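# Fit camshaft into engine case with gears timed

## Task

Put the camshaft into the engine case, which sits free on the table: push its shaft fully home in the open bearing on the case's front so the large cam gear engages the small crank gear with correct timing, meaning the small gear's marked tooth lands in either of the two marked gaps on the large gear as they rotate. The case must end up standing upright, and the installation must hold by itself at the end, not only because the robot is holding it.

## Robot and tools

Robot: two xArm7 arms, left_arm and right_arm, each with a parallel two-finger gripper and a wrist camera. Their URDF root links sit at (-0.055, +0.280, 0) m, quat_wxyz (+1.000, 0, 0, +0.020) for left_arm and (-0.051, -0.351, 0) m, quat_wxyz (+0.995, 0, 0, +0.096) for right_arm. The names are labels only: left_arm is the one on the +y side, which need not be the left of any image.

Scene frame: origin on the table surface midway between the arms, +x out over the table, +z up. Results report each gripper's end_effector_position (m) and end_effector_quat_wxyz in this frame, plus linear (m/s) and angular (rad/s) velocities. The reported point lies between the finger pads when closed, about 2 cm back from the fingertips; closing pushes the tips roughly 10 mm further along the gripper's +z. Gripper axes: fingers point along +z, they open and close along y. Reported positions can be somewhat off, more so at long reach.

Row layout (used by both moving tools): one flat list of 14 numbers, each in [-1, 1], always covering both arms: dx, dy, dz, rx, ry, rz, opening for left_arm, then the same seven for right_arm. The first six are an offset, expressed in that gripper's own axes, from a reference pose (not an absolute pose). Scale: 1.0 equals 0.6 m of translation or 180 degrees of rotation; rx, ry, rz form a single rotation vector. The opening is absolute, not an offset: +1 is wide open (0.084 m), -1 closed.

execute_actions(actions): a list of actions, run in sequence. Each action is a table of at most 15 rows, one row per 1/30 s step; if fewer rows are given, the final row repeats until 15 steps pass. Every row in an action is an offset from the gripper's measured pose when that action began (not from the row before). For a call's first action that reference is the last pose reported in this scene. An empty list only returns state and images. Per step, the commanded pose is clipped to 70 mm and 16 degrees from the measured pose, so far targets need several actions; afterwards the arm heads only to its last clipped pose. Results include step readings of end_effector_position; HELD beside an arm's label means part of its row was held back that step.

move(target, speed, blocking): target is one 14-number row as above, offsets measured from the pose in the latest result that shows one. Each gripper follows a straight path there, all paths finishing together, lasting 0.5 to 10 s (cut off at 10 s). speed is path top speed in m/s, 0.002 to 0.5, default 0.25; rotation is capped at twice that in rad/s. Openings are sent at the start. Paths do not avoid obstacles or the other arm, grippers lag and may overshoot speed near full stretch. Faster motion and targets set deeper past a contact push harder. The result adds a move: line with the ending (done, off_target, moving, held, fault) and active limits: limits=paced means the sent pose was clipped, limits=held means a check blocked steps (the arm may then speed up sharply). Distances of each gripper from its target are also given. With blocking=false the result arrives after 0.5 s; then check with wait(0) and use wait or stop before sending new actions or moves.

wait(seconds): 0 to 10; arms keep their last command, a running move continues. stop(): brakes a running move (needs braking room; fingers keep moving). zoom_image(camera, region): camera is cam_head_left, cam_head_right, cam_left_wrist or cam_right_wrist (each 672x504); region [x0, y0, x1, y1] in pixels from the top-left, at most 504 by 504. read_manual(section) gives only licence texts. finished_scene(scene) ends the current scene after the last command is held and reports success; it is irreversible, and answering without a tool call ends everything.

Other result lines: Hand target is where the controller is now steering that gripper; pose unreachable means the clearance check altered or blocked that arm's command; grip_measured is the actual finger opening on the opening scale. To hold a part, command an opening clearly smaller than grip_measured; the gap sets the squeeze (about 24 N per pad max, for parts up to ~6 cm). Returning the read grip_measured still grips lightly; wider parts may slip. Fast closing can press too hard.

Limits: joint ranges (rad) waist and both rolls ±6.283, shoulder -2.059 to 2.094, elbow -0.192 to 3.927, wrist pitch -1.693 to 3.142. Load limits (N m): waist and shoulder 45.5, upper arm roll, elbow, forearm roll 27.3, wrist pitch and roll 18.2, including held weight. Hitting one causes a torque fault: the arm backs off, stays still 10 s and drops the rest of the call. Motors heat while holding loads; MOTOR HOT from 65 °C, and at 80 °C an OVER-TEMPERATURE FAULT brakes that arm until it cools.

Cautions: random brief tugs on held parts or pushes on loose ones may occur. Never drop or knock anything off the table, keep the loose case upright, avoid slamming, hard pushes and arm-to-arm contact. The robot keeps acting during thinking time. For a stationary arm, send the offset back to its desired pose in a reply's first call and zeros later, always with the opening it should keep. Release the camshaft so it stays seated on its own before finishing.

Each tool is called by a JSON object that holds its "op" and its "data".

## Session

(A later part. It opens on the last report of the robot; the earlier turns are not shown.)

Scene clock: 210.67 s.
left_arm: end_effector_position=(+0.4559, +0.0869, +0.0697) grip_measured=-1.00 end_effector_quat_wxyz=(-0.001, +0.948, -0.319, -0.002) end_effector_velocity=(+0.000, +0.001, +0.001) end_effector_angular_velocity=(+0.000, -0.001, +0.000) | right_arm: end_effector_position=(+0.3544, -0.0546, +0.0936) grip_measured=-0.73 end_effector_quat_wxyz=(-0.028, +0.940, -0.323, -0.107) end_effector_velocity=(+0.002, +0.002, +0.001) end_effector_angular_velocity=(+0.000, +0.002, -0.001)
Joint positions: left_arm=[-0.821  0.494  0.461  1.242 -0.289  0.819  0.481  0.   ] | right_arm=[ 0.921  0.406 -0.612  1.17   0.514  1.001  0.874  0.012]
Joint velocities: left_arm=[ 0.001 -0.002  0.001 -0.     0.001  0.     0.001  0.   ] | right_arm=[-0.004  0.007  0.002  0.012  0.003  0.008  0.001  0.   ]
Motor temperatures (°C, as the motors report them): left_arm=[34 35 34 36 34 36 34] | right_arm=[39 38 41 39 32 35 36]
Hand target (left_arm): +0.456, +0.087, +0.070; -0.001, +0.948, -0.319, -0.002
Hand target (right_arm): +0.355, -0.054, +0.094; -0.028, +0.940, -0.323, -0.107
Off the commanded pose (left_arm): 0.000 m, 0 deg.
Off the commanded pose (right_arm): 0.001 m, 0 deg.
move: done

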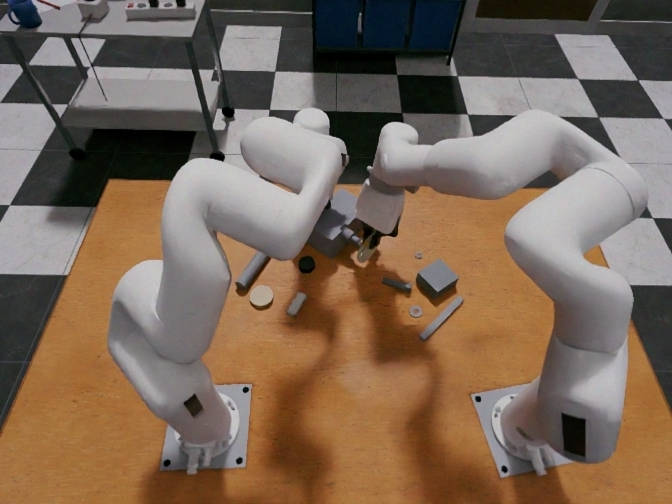

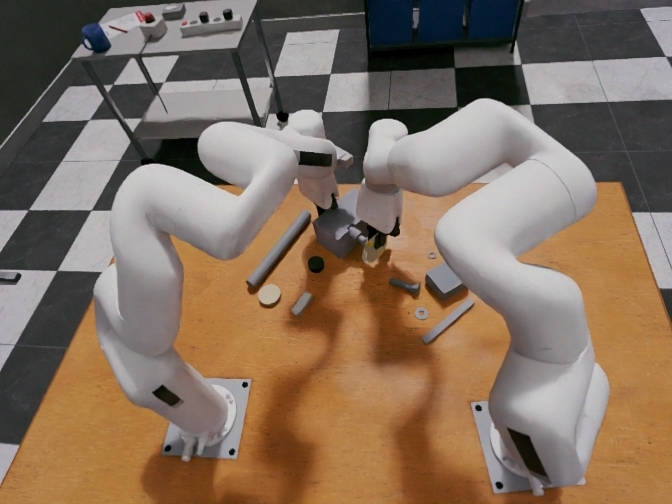

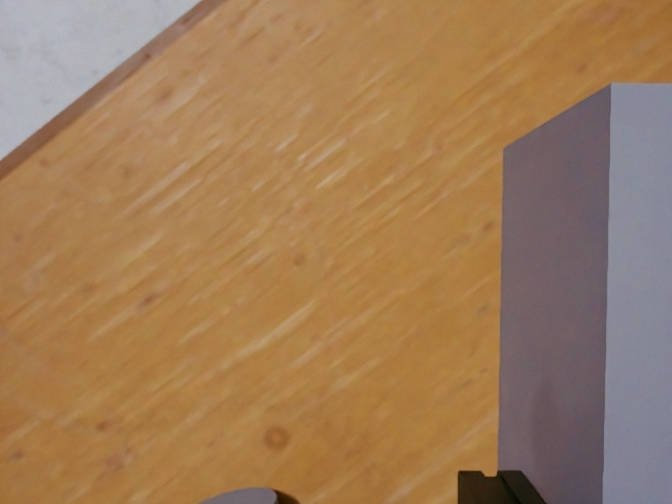

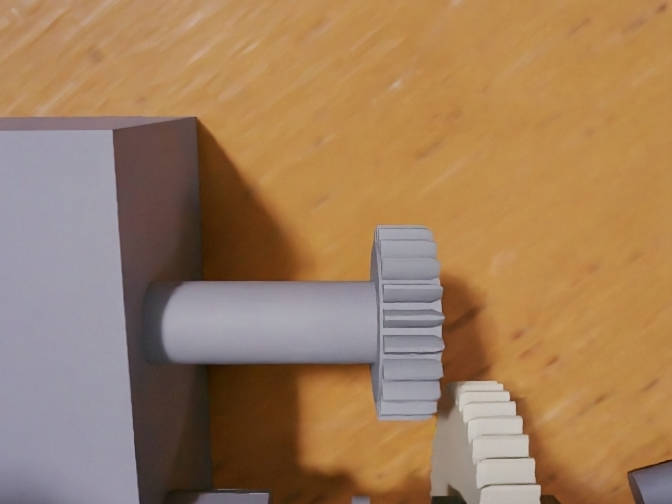

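In. Release and look.

{"op": "move", "data": {"target": [0,0,0,0,0,0,-1,0,0,0,0,0,0,-0.45]}}

{"op": "move", "data": {"target": [0,0,0,0,0,0,-1,-0.028,0,-0.078,0,0.067,0,-0.45], "speed": 0.1}}

{"op": "move", "data": {"target": [0,0,0,0,0,0,-1,-0.06,0.17,0.07,0.4,0,0,-0.45]}}

{"op": "zoom_image", "data": {"camera": "cam_right_wrist", "region": [250,100,650,500]}}

Scene clock: 219.80 s.
left_arm: end_effector_position=(+0.4552, +0.0844, +0.0702) grip_measured=-1.00 end_effector_quat_wxyz=(-0.000, +0.947, -0.320, -0.002) end_effector_velocity=(+0.000, +0.002, -0.001) end_effector_angular_velocity=(+0.002, +0.001, +0.003) | right_arm: end_effector_position=(+0.3551, -0.0530, +0.0949) grip_measured=-0.47 end_effector_quat_wxyz=(-0.030, +0.940, -0.322, -0.106) end_effector_velocity=(-0.001, -0.001, -0.001) end_effector_angular_velocity=(-0.003, +0.004, -0.000)
Joint positions: left_arm=[-0.822  0.493  0.457  1.243 -0.289  0.819  0.48   0.   ] | right_arm=[ 0.921  0.404 -0.611  1.173  0.514  0.999  0.874  0.024]
Joint velocities: left_arm=[ 0.003  0.001  0.001 -0.     0.001  0.     0.     0.   ] | right_arm=[-0.    -0.    -0.    -0.003 -0.001  0.003  0.    -0.   ]
Motor temperatures (°C, as the motors report them): left_arm=[34 35 34 36 34 36 34] | right_arm=[39 38 41 40 32 35 36]
Hand target (left_arm): +0.456, +0.087, +0.070; -0.001, +0.948, -0.319, -0.002
Hand target (right_arm): +0.354, -0.055, +0.094; -0.028, +0.940, -0.323, -0.107
Off the commanded pose (left_arm): 0.003 m, 0 deg.
Off the commanded pose (right_arm): 0.002 m, 0 deg.
move: done

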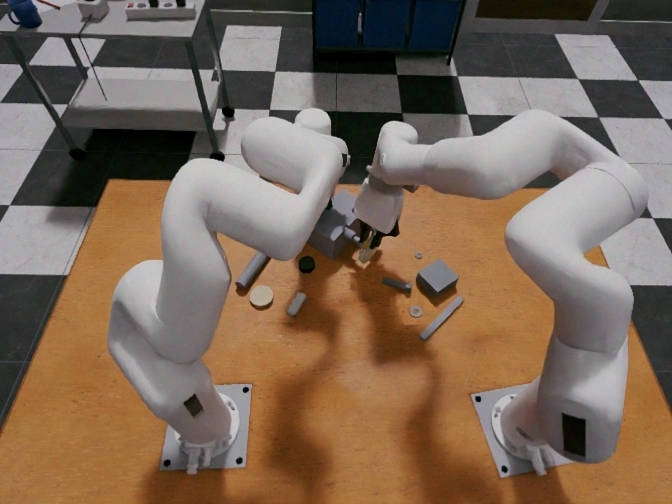

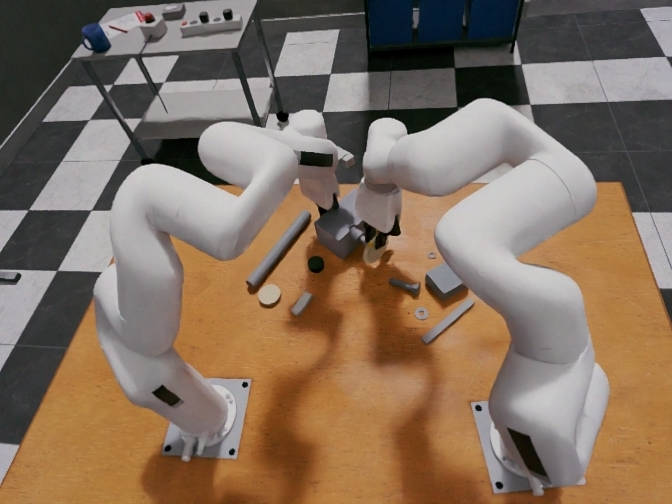

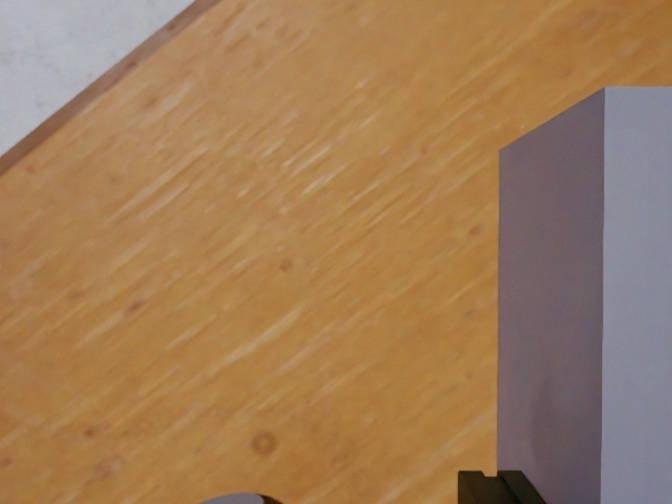

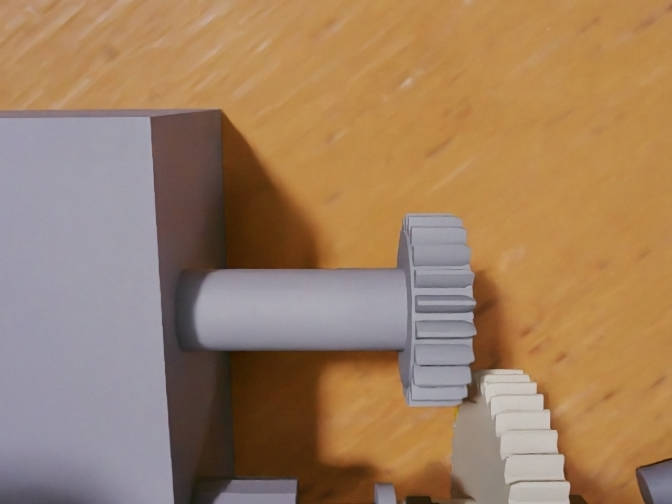

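Scene clock: 221.30 s.
left_arm: end_effector_position=(+0.4550, +0.0837, +0.0703) grip_measured=-1.00 end_effector_quat_wxyz=(-0.000, +0.947, -0.321, -0.002) end_effector_velocity=(-0.000, +0.002, -0.000) end_effector_angular_velocity=(+0.002, +0.001, +0.002) | right_arm: end_effector_position=(+0.3509, -0.0487, +0.1442) grip_measured=-0.47 end_effector_quat_wxyz=(+0.004, +0.946, -0.324, -0.007) end_effector_velocity=(-0.000, +0.000, +0.002) end_effector_angular_velocity=(-0.010, -0.012, -0.001)
Joint positions: left_arm=[-0.822  0.492  0.456  1.243 -0.289  0.819  0.48   0.   ] | right_arm=[ 1.1    0.263 -0.692  1.128  0.213  0.95   1.15   0.024]
Joint velocities: left_arm=[ 0.001  0.     0.001 -0.001  0.001  0.001 -0.001  0.   ] | right_arm=[ 0.012 -0.005 -0.005 -0.003 -0.021 -0.004  0.02  -0.   ]
Motor temperatures (°C, as the motors report them): left_arm=[34 35 34 36 34 36 34] | right_arm=[39 38 41 39 32 35 36]
Hand target (left_arm): +0.455, +0.084, +0.070; -0.000, +0.947, -0.320, -0.002
Hand target (right_arm): +0.351, -0.049, +0.145; +0.004, +0.946, -0.324, -0.006
Off the commanded pose (left_arm): 0.001 m, 0 deg.
Off the commanded pose (right_arm): 0.000 m, 0 deg.
move: done

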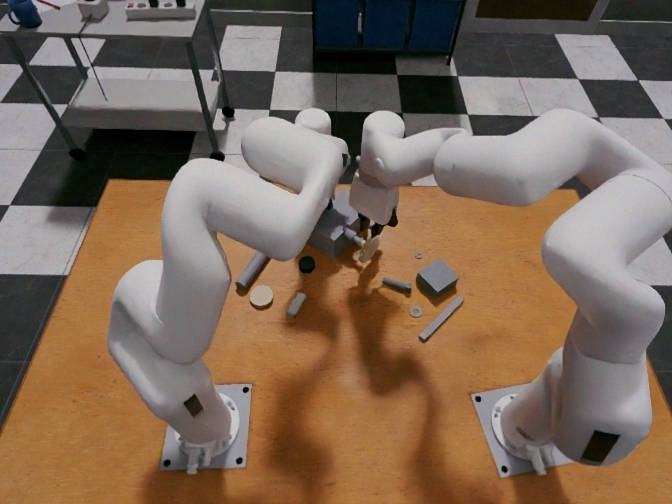

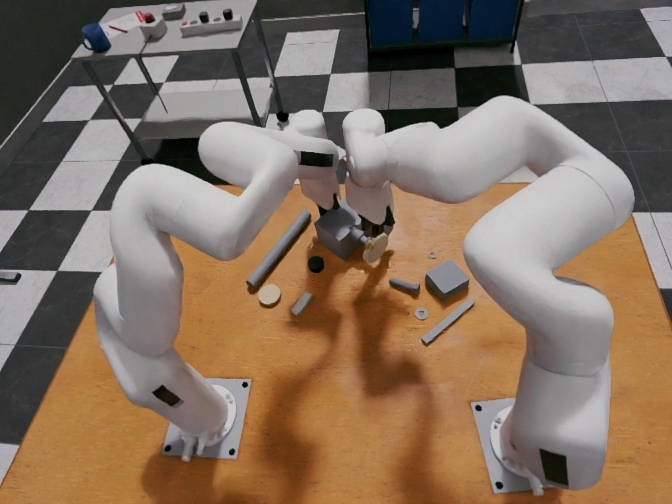

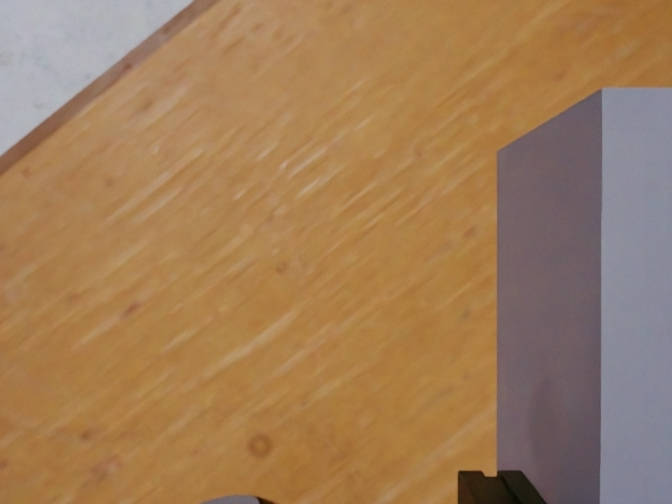

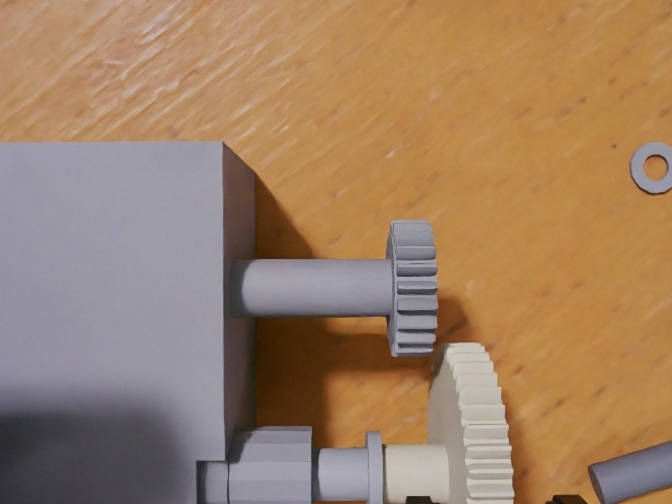

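Scene clock: 225.37 s.
left_arm: end_effector_position=(+0.4550, +0.0837, +0.0703) grip_measured=-1.00 end_effector_quat_wxyz=(-0.000, +0.947, -0.321, -0.002) end_effector_velocity=(+0.000, -0.000, +0.001) end_effector_angular_velocity=(-0.000, -0.001, -0.001) | right_arm: end_effector_position=(+0.2590, -0.1067, +0.1065) grip_measured=-0.47 end_effector_quat_wxyz=(-0.554, +0.767, -0.266, +0.187) end_effector_velocity=(+0.001, +0.001, +0.001) end_effector_angular_velocity=(+0.012, -0.011, +0.000)
Joint positions: left_arm=[-0.822  0.492  0.456  1.243 -0.289  0.819  0.48   0.   ] | right_arm=[ 2.28  -1.038 -2.302  0.14  -0.47  -1.276  0.58   0.024]
Joint velocities: left_arm=[ 0.    -0.001 -0.     0.001  0.001  0.     0.     0.   ] | right_arm=[ 0.004 -0.019 -0.013  0.007 -0.023 -0.011 -0.011  0.   ]
Motor temperatures (°C, as the motors report them): left_arm=[34 35 33 36 34 36 34] | right_arm=[39 38 41 39 32 35 36]
Hand target (left_arm): +0.455, +0.084, +0.070; -0.000, +0.947, -0.321, -0.002
Hand target (right_arm): +0.259, -0.107, +0.106; -0.554, +0.766, -0.266, +0.187
Off the commanded pose (left_arm): 0.000 m, 0 deg.
Off the commanded pose (right_arm): 0.003 m, 0 deg.
move: done; limits=paced

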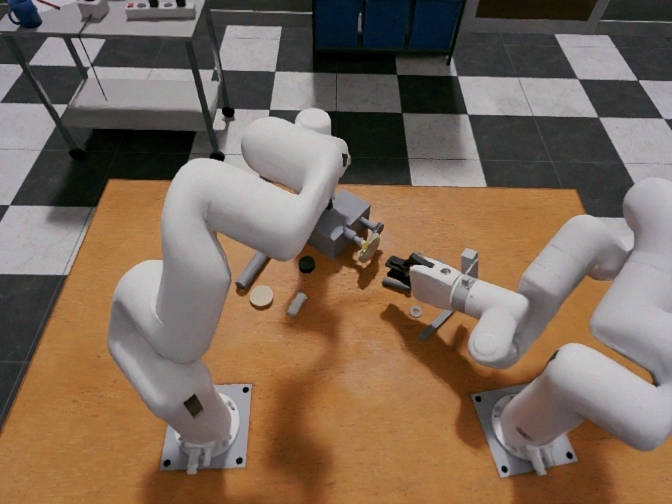

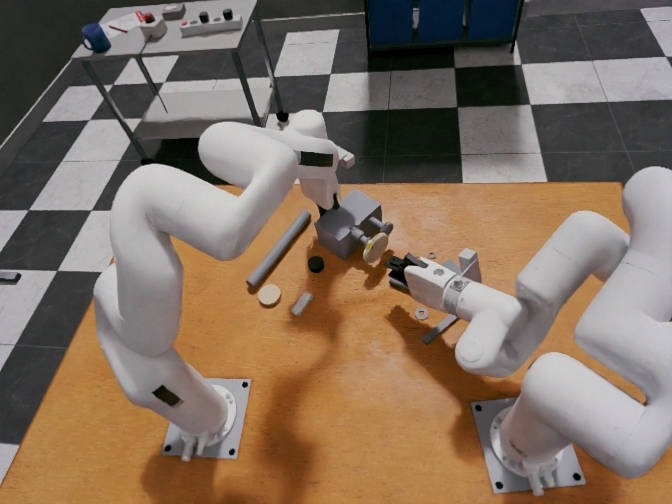

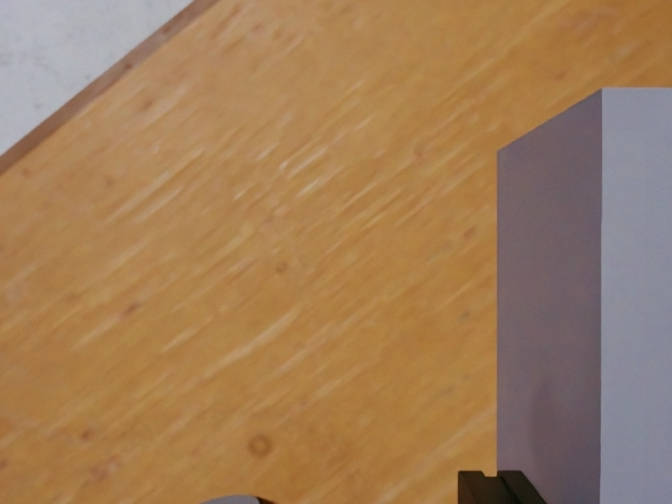

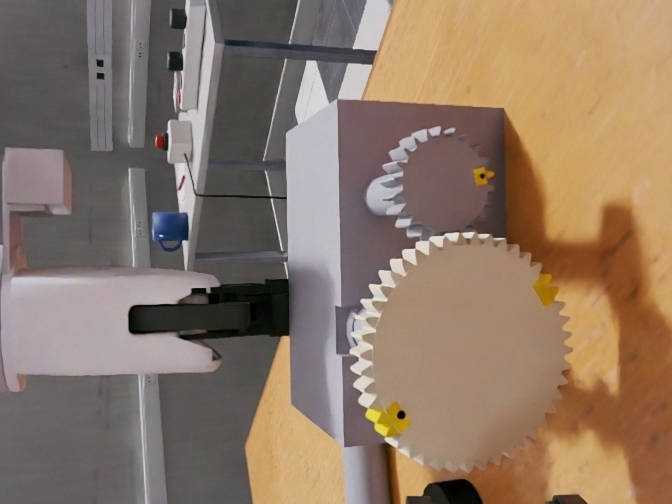

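Region (250, 100, 650, 500) of cam_right_wrist's 672x504 image, scaled by 1.260, with more detail than that image has.

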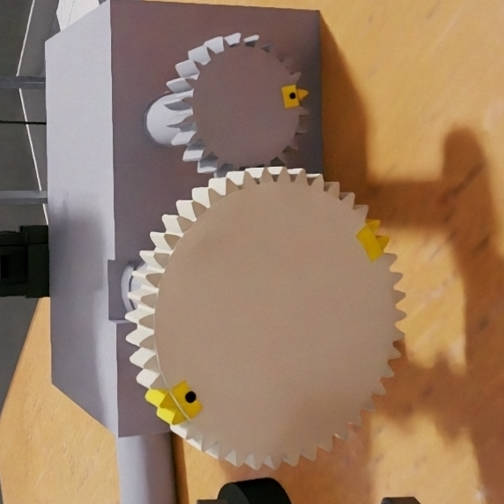

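{"op": "move", "data": {"target": [0,0,0,0,0,0,-1,0.06,-0.119,0.14,-0.4,0,0,-0.3]}}

{"op": "move", "data": {"target": [0,0,0,0,0,0,-1,0.003,0.008,0,0,0,0,-0.3], "speed": 0.08}}

{"op": "move", "data": {"target": [0,0,0,0,0,0,-1,0,0,0.083,0,0,0,-0.3], "speed": 0.08}}

{"op": "move", "data": {"target": [0,0,0,0,0,0,-1,0,0,0,0,0,0,-1]}}

{"op": "move", "data": {"target": [0,0,0,0,0,0,-1,-0.0045,0.001,-0.001,0,0.025,0,-1], "speed": 0.03}}

{"op": "move", "data": {"target": [0,0,0,0,0,0,-1,0,-0.012,0,0,0,0,-1], "speed": 0.01}}

Scene clock: 246.57 s.
left_arm: end_effector_position=(+0.4550, +0.0837, +0.0703) grip_measured=-1.00 end_effector_quat_wxyz=(-0.000, +0.947, -0.321, -0.002) end_effector_velocity=(+0.000, +0.001, -0.001) end_effector_angular_velocity=(+0.001, +0.001, +0.001) | right_arm: end_effector_position=(+0.3508, -0.0489, +0.1442) grip_measured=-0.32 end_effector_quat_wxyz=(+0.004, +0.946, -0.324, -0.006) end_effector_velocity=(+0.001, -0.000, +0.001) end_effector_angular_velocity=(-0.007, +0.014, +0.000)
Joint positions: left_arm=[-0.822  0.492  0.456  1.243 -0.289  0.819  0.48   0.   ] | right_arm=[ 1.407  0.38  -1.042  1.137  0.398  0.992  1.019  0.03 ]
Joint velocities: left_arm=[ 0.001  0.001  0.     0.    -0.     0.001  0.     0.   ] | right_arm=[-0.018  0.014  0.009  0.022  0.007  0.029 -0.007  0.   ]
Motor temperatures (°C, as the motors report them): left_arm=[34 35 33 36 34 36 34] | right_arm=[39 38 42 36 32 34 36]
Hand target (left_arm): +0.455, +0.084, +0.070; -0.000, +0.947, -0.321, -0.002
Hand target (right_arm): +0.351, -0.049, +0.144; +0.005, +0.946, -0.324, -0.007
Off the commanded pose (left_arm): 0.000 m, 0 deg.
Off the commanded pose (right_arm): 0.003 m, 0 deg.
move: done; limits=paced

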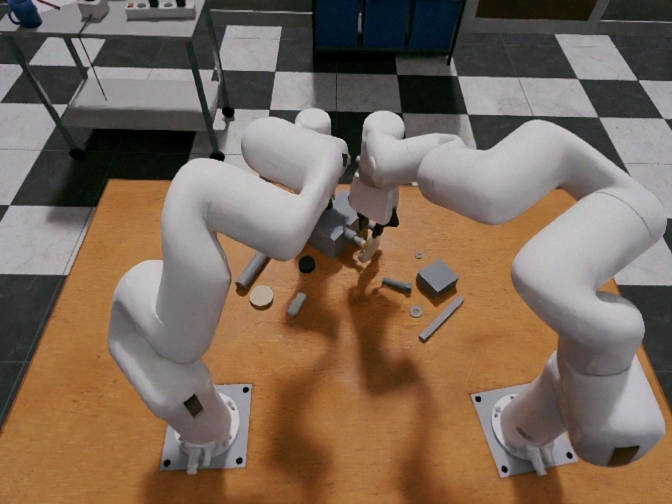

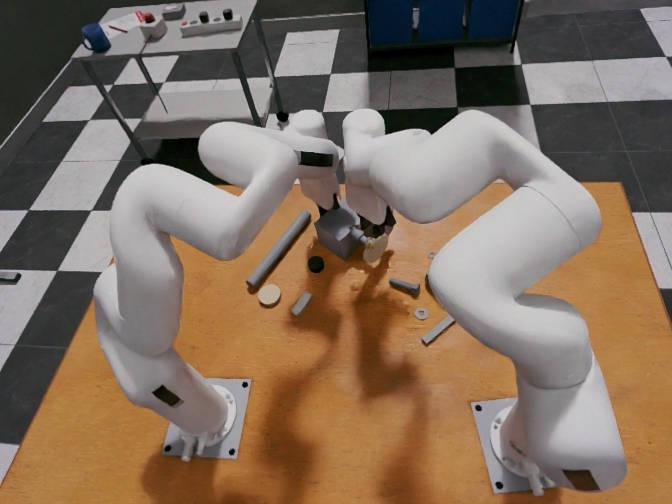

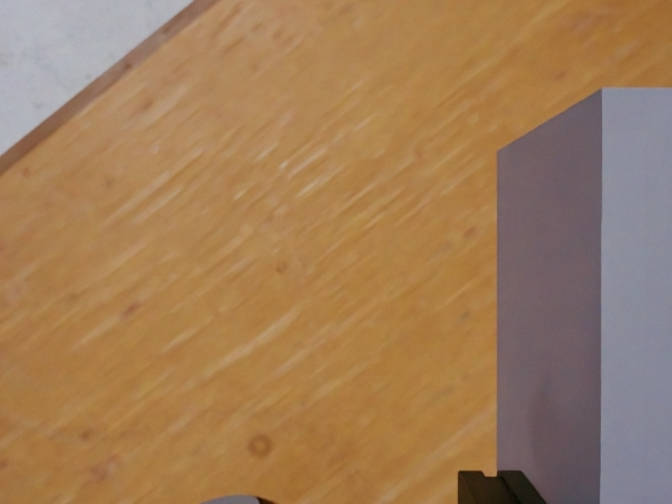

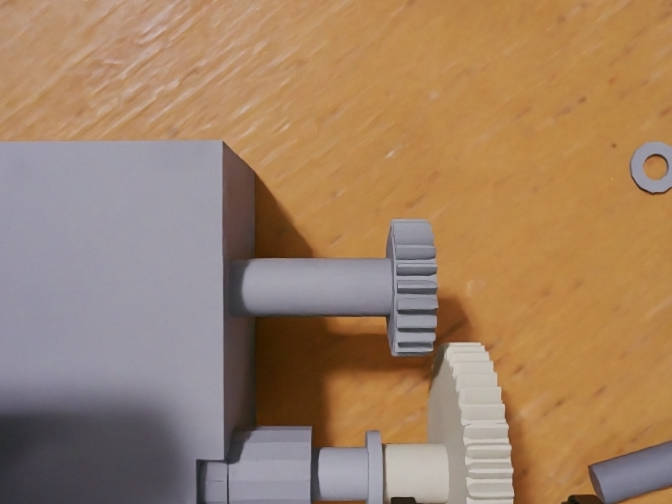

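Scene clock: 247.27 s.
left_arm: end_effector_position=(+0.4550, +0.0837, +0.0703) grip_measured=-1.00 end_effector_quat_wxyz=(-0.000, +0.947, -0.321, -0.002) end_effector_velocity=(+0.000, -0.001, +0.000) end_effector_angular_velocity=(-0.001, -0.001, -0.001) | right_arm: end_effector_position=(+0.3494, -0.0535, +0.1442) grip_measured=-0.32 end_effector_quat_wxyz=(+0.004, +0.946, -0.324, -0.006) end_effector_velocity=(-0.001, -0.002, +0.000) end_effector_angular_velocity=(-0.000, -0.000, +0.002)
Joint positions: left_arm=[-0.822  0.492  0.456  1.243 -0.289  0.819  0.48   0.   ] | right_arm=[ 1.417  0.365 -1.053  1.121  0.387  0.985  1.02   0.03 ]
Joint velocities: left_arm=[ 0.    -0.001 -0.001  0.     0.    -0.001  0.     0.   ] | right_arm=[ 0.007 -0.008 -0.005 -0.009 -0.007 -0.004  0.001 -0.   ]
Motor temperatures (°C, as the motors report them): left_arm=[34 35 33 36 34 36 34] | right_arm=[39 38 42 36 32 34 36]
Hand target (left_arm): +0.455, +0.084, +0.070; -0.000, +0.947, -0.321, -0.002
Hand target (right_arm): +0.349, -0.054, +0.144; +0.004, +0.946, -0.324, -0.006
Off the commanded pose (left_arm): 0.000 m, 0 deg.
Off the commanded pose (right_arm): 0.000 m, 0 deg.
move: done

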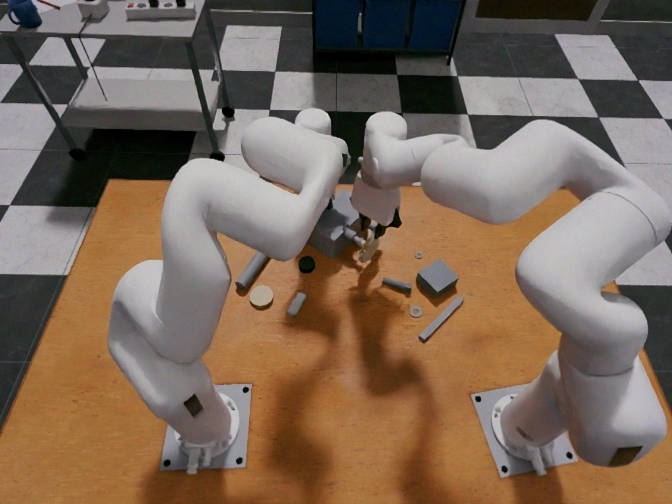

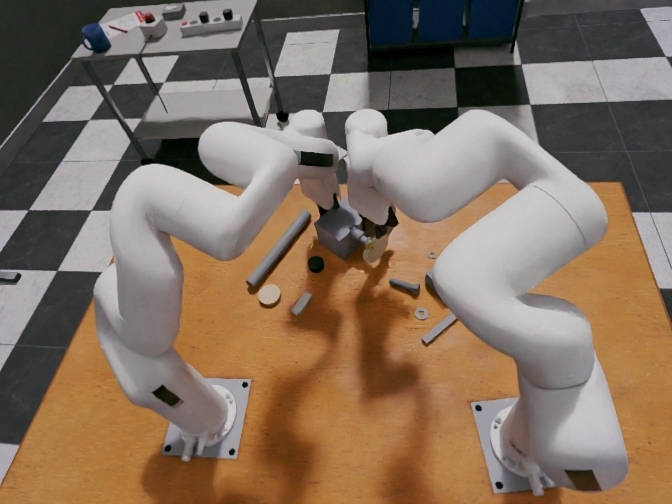

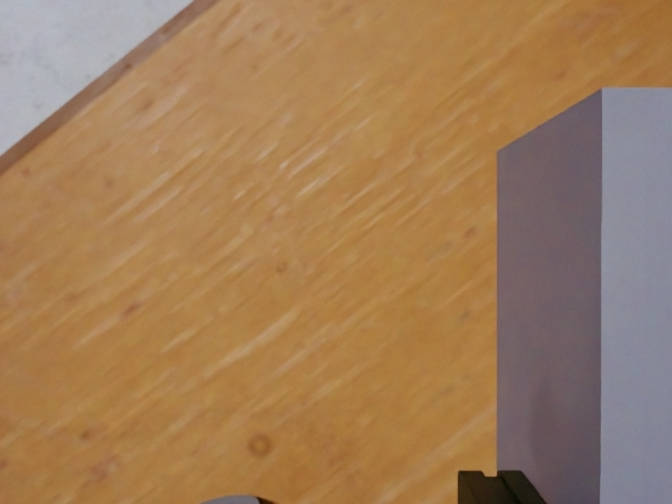

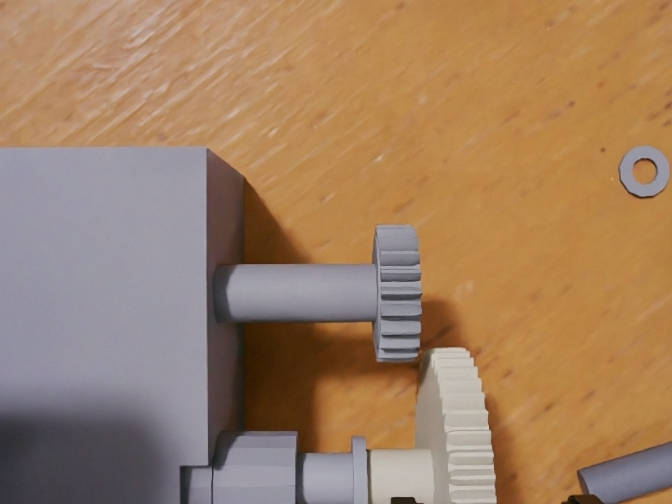

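Scene clock: 248.40 s.
left_arm: end_effector_position=(+0.4550, +0.0837, +0.0703) grip_measured=-1.00 end_effector_quat_wxyz=(-0.000, +0.947, -0.321, -0.002) end_effector_velocity=(-0.000, -0.000, -0.001) end_effector_angular_velocity=(-0.000, +0.002, +0.001) | right_arm: end_effector_position=(+0.3485, -0.0538, +0.0948) grip_measured=-0.32 end_effector_quat_wxyz=(+0.004, +0.946, -0.324, -0.006) end_effector_velocity=(+0.000, +0.001, -0.002) end_effector_angular_velocity=(+0.002, +0.000, +0.002)
Joint positions: left_arm=[-0.822  0.492  0.456  1.243 -0.289  0.819  0.48   0.   ] | right_arm=[ 1.353  0.459 -0.972  1.076  0.5    0.884  0.945  0.03 ]
Joint velocities: left_arm=[-0.     0.001  0.    -0.    -0.002  0.    -0.     0.   ] | right_arm=[-0.005  0.006  0.007  0.     0.007 -0.005 -0.005  0.   ]
Motor temperatures (°C, as the motors report them): left_arm=[34 35 33 36 34 36 34] | right_arm=[39 38 42 36 32 34 36]
Hand target (left_arm): +0.455, +0.084, +0.070; -0.000, +0.947, -0.321, -0.002
Hand target (right_arm): +0.348, -0.054, +0.094; +0.005, +0.946, -0.324, -0.006
Off the commanded pose (left_arm): 0.000 m, 0 deg.
Off the commanded pose (right_arm): 0.000 m, 0 deg.
move: done

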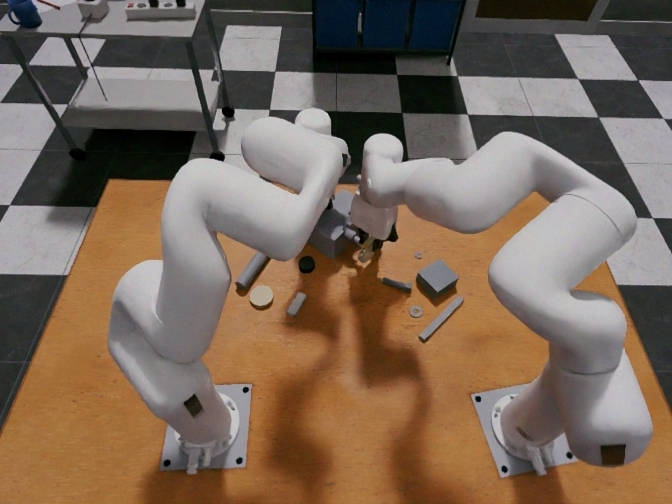

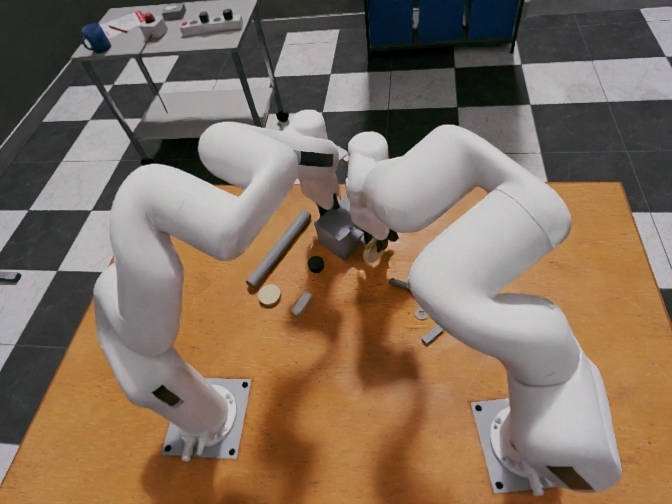

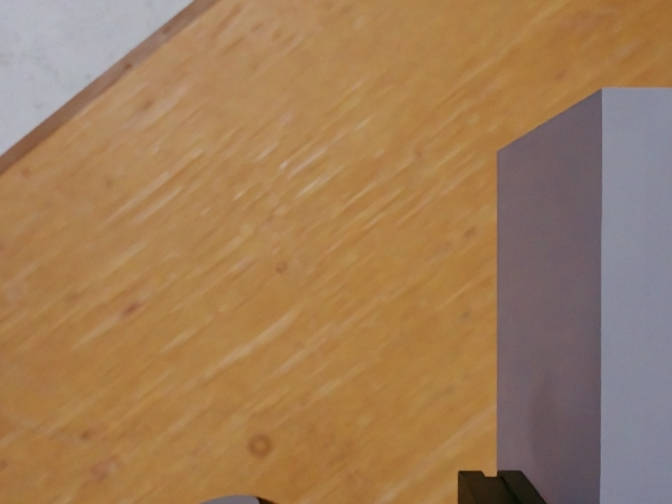

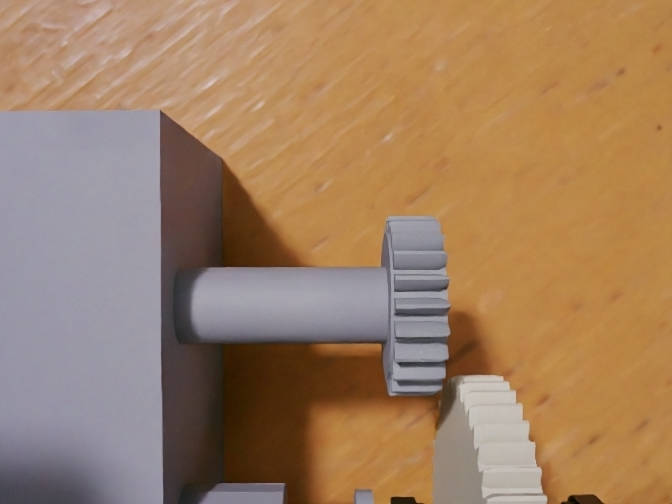

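Scene clock: 248.90 s.
left_arm: end_effector_position=(+0.4550, +0.0837, +0.0703) grip_measured=-1.00 end_effector_quat_wxyz=(-0.000, +0.947, -0.321, -0.002) end_effector_velocity=(+0.000, +0.000, -0.000) end_effector_angular_velocity=(-0.000, -0.000, +0.002) | right_arm: end_effector_position=(+0.3487, -0.0536, +0.0949) grip_measured=-0.73 end_effector_quat_wxyz=(+0.004, +0.946, -0.324, -0.006) end_effector_velocity=(-0.000, +0.000, +0.000) end_effector_angular_velocity=(+0.000, -0.001, +0.001)
Joint positions: left_arm=[-0.822  0.492  0.456  1.243 -0.289  0.819  0.48   0.   ] | right_arm=[ 1.353  0.459 -0.973  1.076  0.5    0.884  0.945  0.012]
Joint velocities: left_arm=[ 0.001  0.001  0.     0.    -0.001 -0.    -0.     0.   ] | right_arm=[ 0.001 -0.001  0.    -0.    -0.001 -0.001  0.     0.   ]
Motor temperatures (°C, as the motors report them): left_arm=[34 35 33 36 34 36 34] | right_arm=[39 38 42 36 32 34 36]
Hand target (left_arm): +0.455, +0.084, +0.070; -0.000, +0.947, -0.321, -0.002
Hand target (right_arm): +0.349, -0.054, +0.095; +0.004, +0.946, -0.324, -0.006
Off the commanded pose (left_arm): 0.000 m, 0 deg.
Off the commanded pose (right_arm): 0.000 m, 0 deg.
move: done

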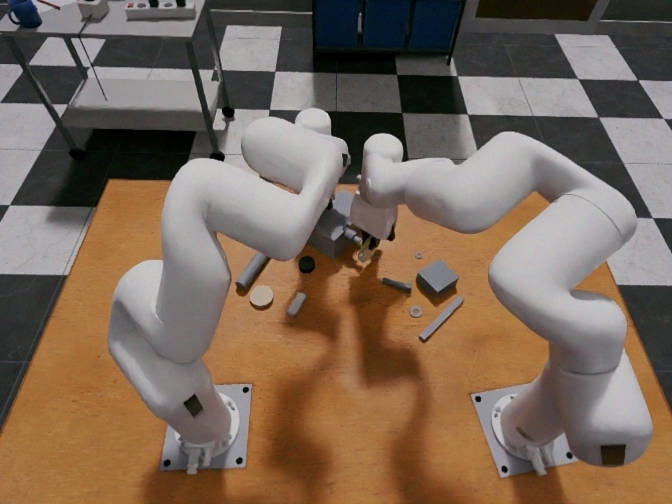

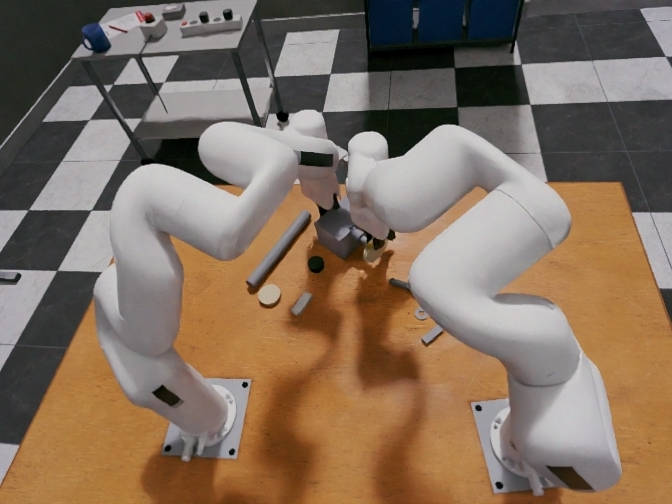

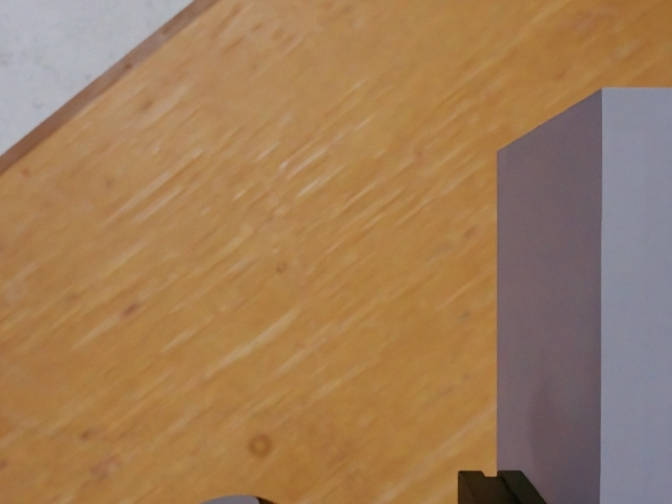

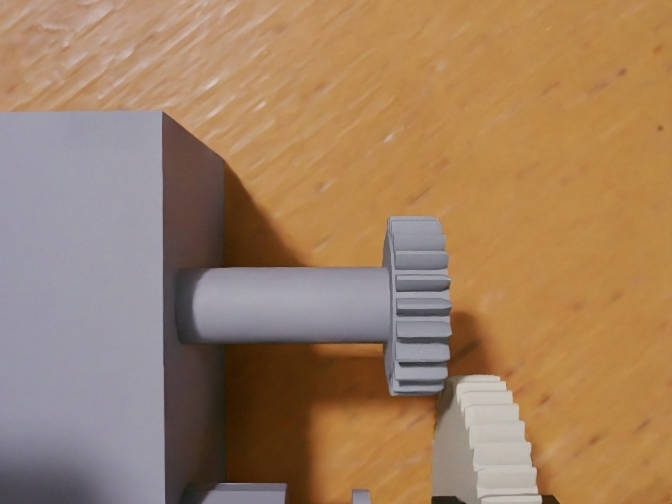

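Scene clock: 250.43 s.
left_arm: end_effector_position=(+0.4550, +0.0837, +0.0703) grip_measured=-1.00 end_effector_quat_wxyz=(-0.000, +0.947, -0.321, -0.002) end_effector_velocity=(-0.000, -0.001, -0.000) end_effector_angular_velocity=(+0.000, +0.001, -0.000) | right_arm: end_effector_position=(+0.3461, -0.0526, +0.0954) grip_measured=-0.73 end_effector_quat_wxyz=(+0.017, +0.946, -0.323, +0.030) end_effector_velocity=(-0.001, +0.000, +0.000) end_effector_angular_velocity=(-0.012, -0.014, -0.001)
Joint positions: left_arm=[-0.822  0.492  0.456  1.243 -0.289  0.819  0.48   0.   ] | right_arm=[ 1.434  0.463 -1.016  1.046  0.439  0.834  1.016  0.012]
Joint velocities: left_arm=[-0.     0.001 -0.001  0.     0.    -0.    -0.001  0.   ] | right_arm=[ 0.021  0.002 -0.012 -0.007 -0.015 -0.01   0.019 -0.   ]
Motor temperatures (°C, as the motors report them): left_arm=[34 35 33 36 34 36 34] | right_arm=[39 38 42 36 32 34 36]
Hand target (left_arm): +0.455, +0.084, +0.070; -0.000, +0.947, -0.321, -0.002
Hand target (right_arm): +0.346, -0.052, +0.096; +0.017, +0.946, -0.323, +0.031
Off the commanded pose (left_arm): 0.000 m, 0 deg.
Off the commanded pose (right_arm): 0.000 m, 0 deg.
move: done

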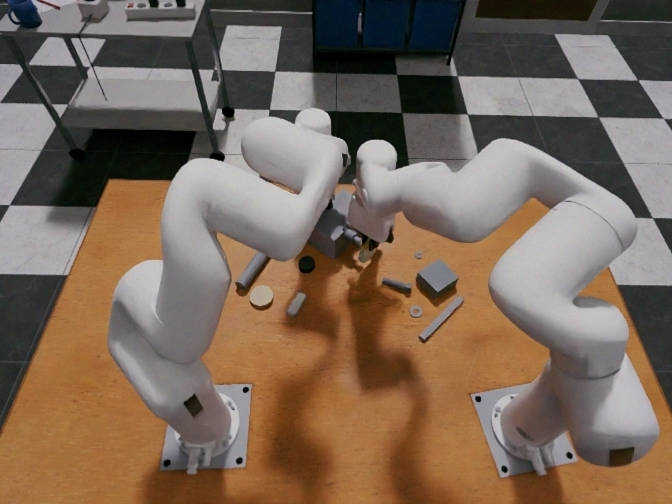

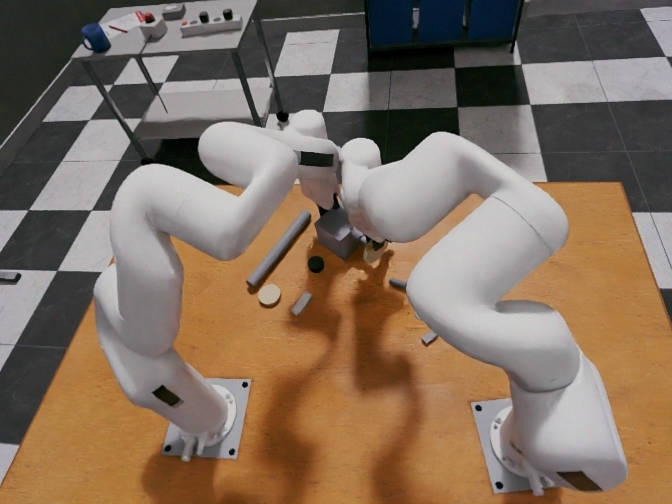

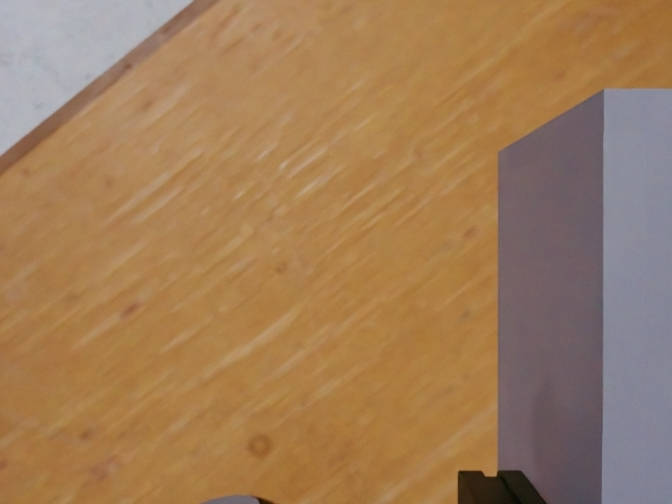

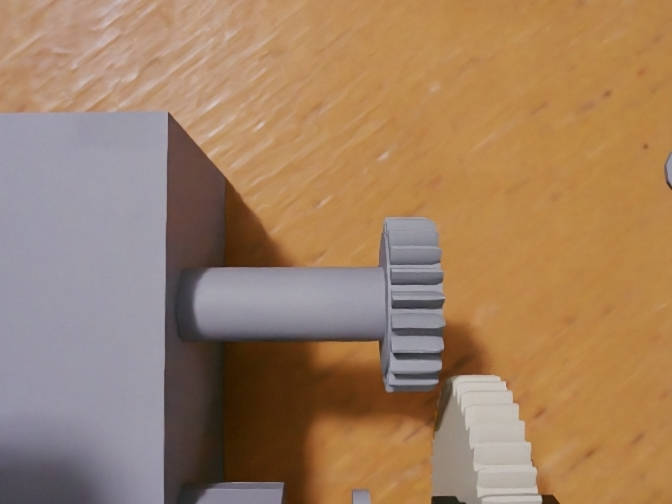

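Scene clock: 251.37 s.
left_arm: end_effector_position=(+0.4550, +0.0837, +0.0703) grip_measured=-1.00 end_effector_quat_wxyz=(-0.000, +0.947, -0.321, -0.002) end_effector_velocity=(-0.000, -0.000, +0.000) end_effector_angular_velocity=(+0.000, +0.000, -0.001) | right_arm: end_effector_position=(+0.3503, -0.0472, +0.0953) grip_measured=-0.73 end_effector_quat_wxyz=(+0.017, +0.946, -0.323, +0.030) end_effector_velocity=(+0.002, +0.003, +0.000) end_effector_angular_velocity=(+0.001, +0.000, -0.001)
Joint positions: left_arm=[-0.822  0.492  0.456  1.243 -0.289  0.819  0.48   0.   ] | right_arm=[ 1.415  0.483 -1.001  1.074  0.452  0.846  1.013  0.012]
Joint velocities: left_arm=[-0.001 -0.     0.    -0.     0.     0.     0.     0.   ] | right_arm=[-0.01   0.008  0.007  0.014  0.006  0.006 -0.001  0.   ]
Motor temperatures (°C, as the motors report them): left_arm=[34 35 33 36 34 36 34] | right_arm=[39 38 42 36 32 34 36]
Hand target (left_arm): +0.455, +0.084, +0.070; -0.000, +0.947, -0.321, -0.002
Hand target (right_arm): +0.350, -0.047, +0.095; +0.017, +0.946, -0.323, +0.030
Off the commanded pose (left_arm): 0.000 m, 0 deg.
Off the commanded pose (right_arm): 0.000 m, 0 deg.
move: done

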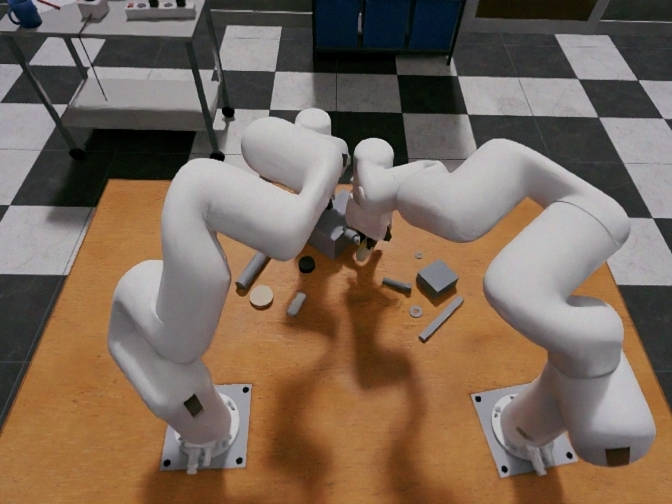

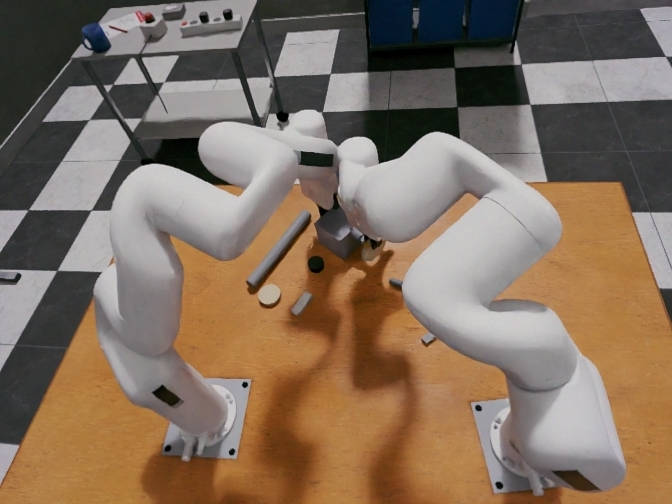

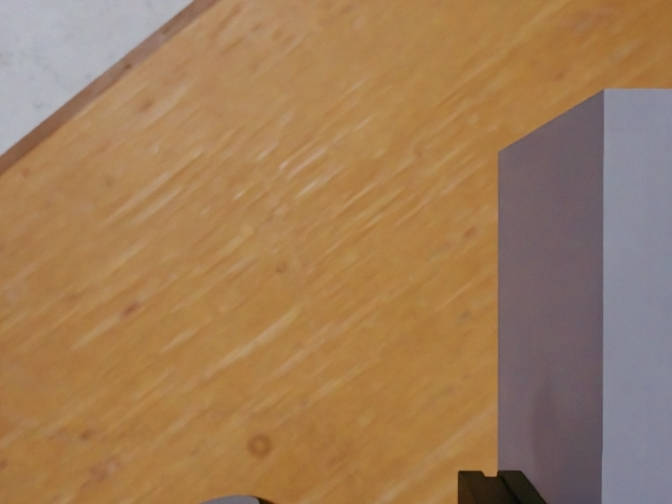

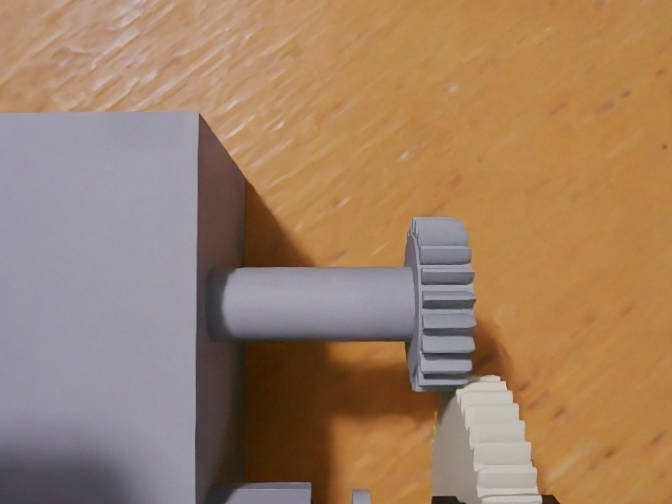

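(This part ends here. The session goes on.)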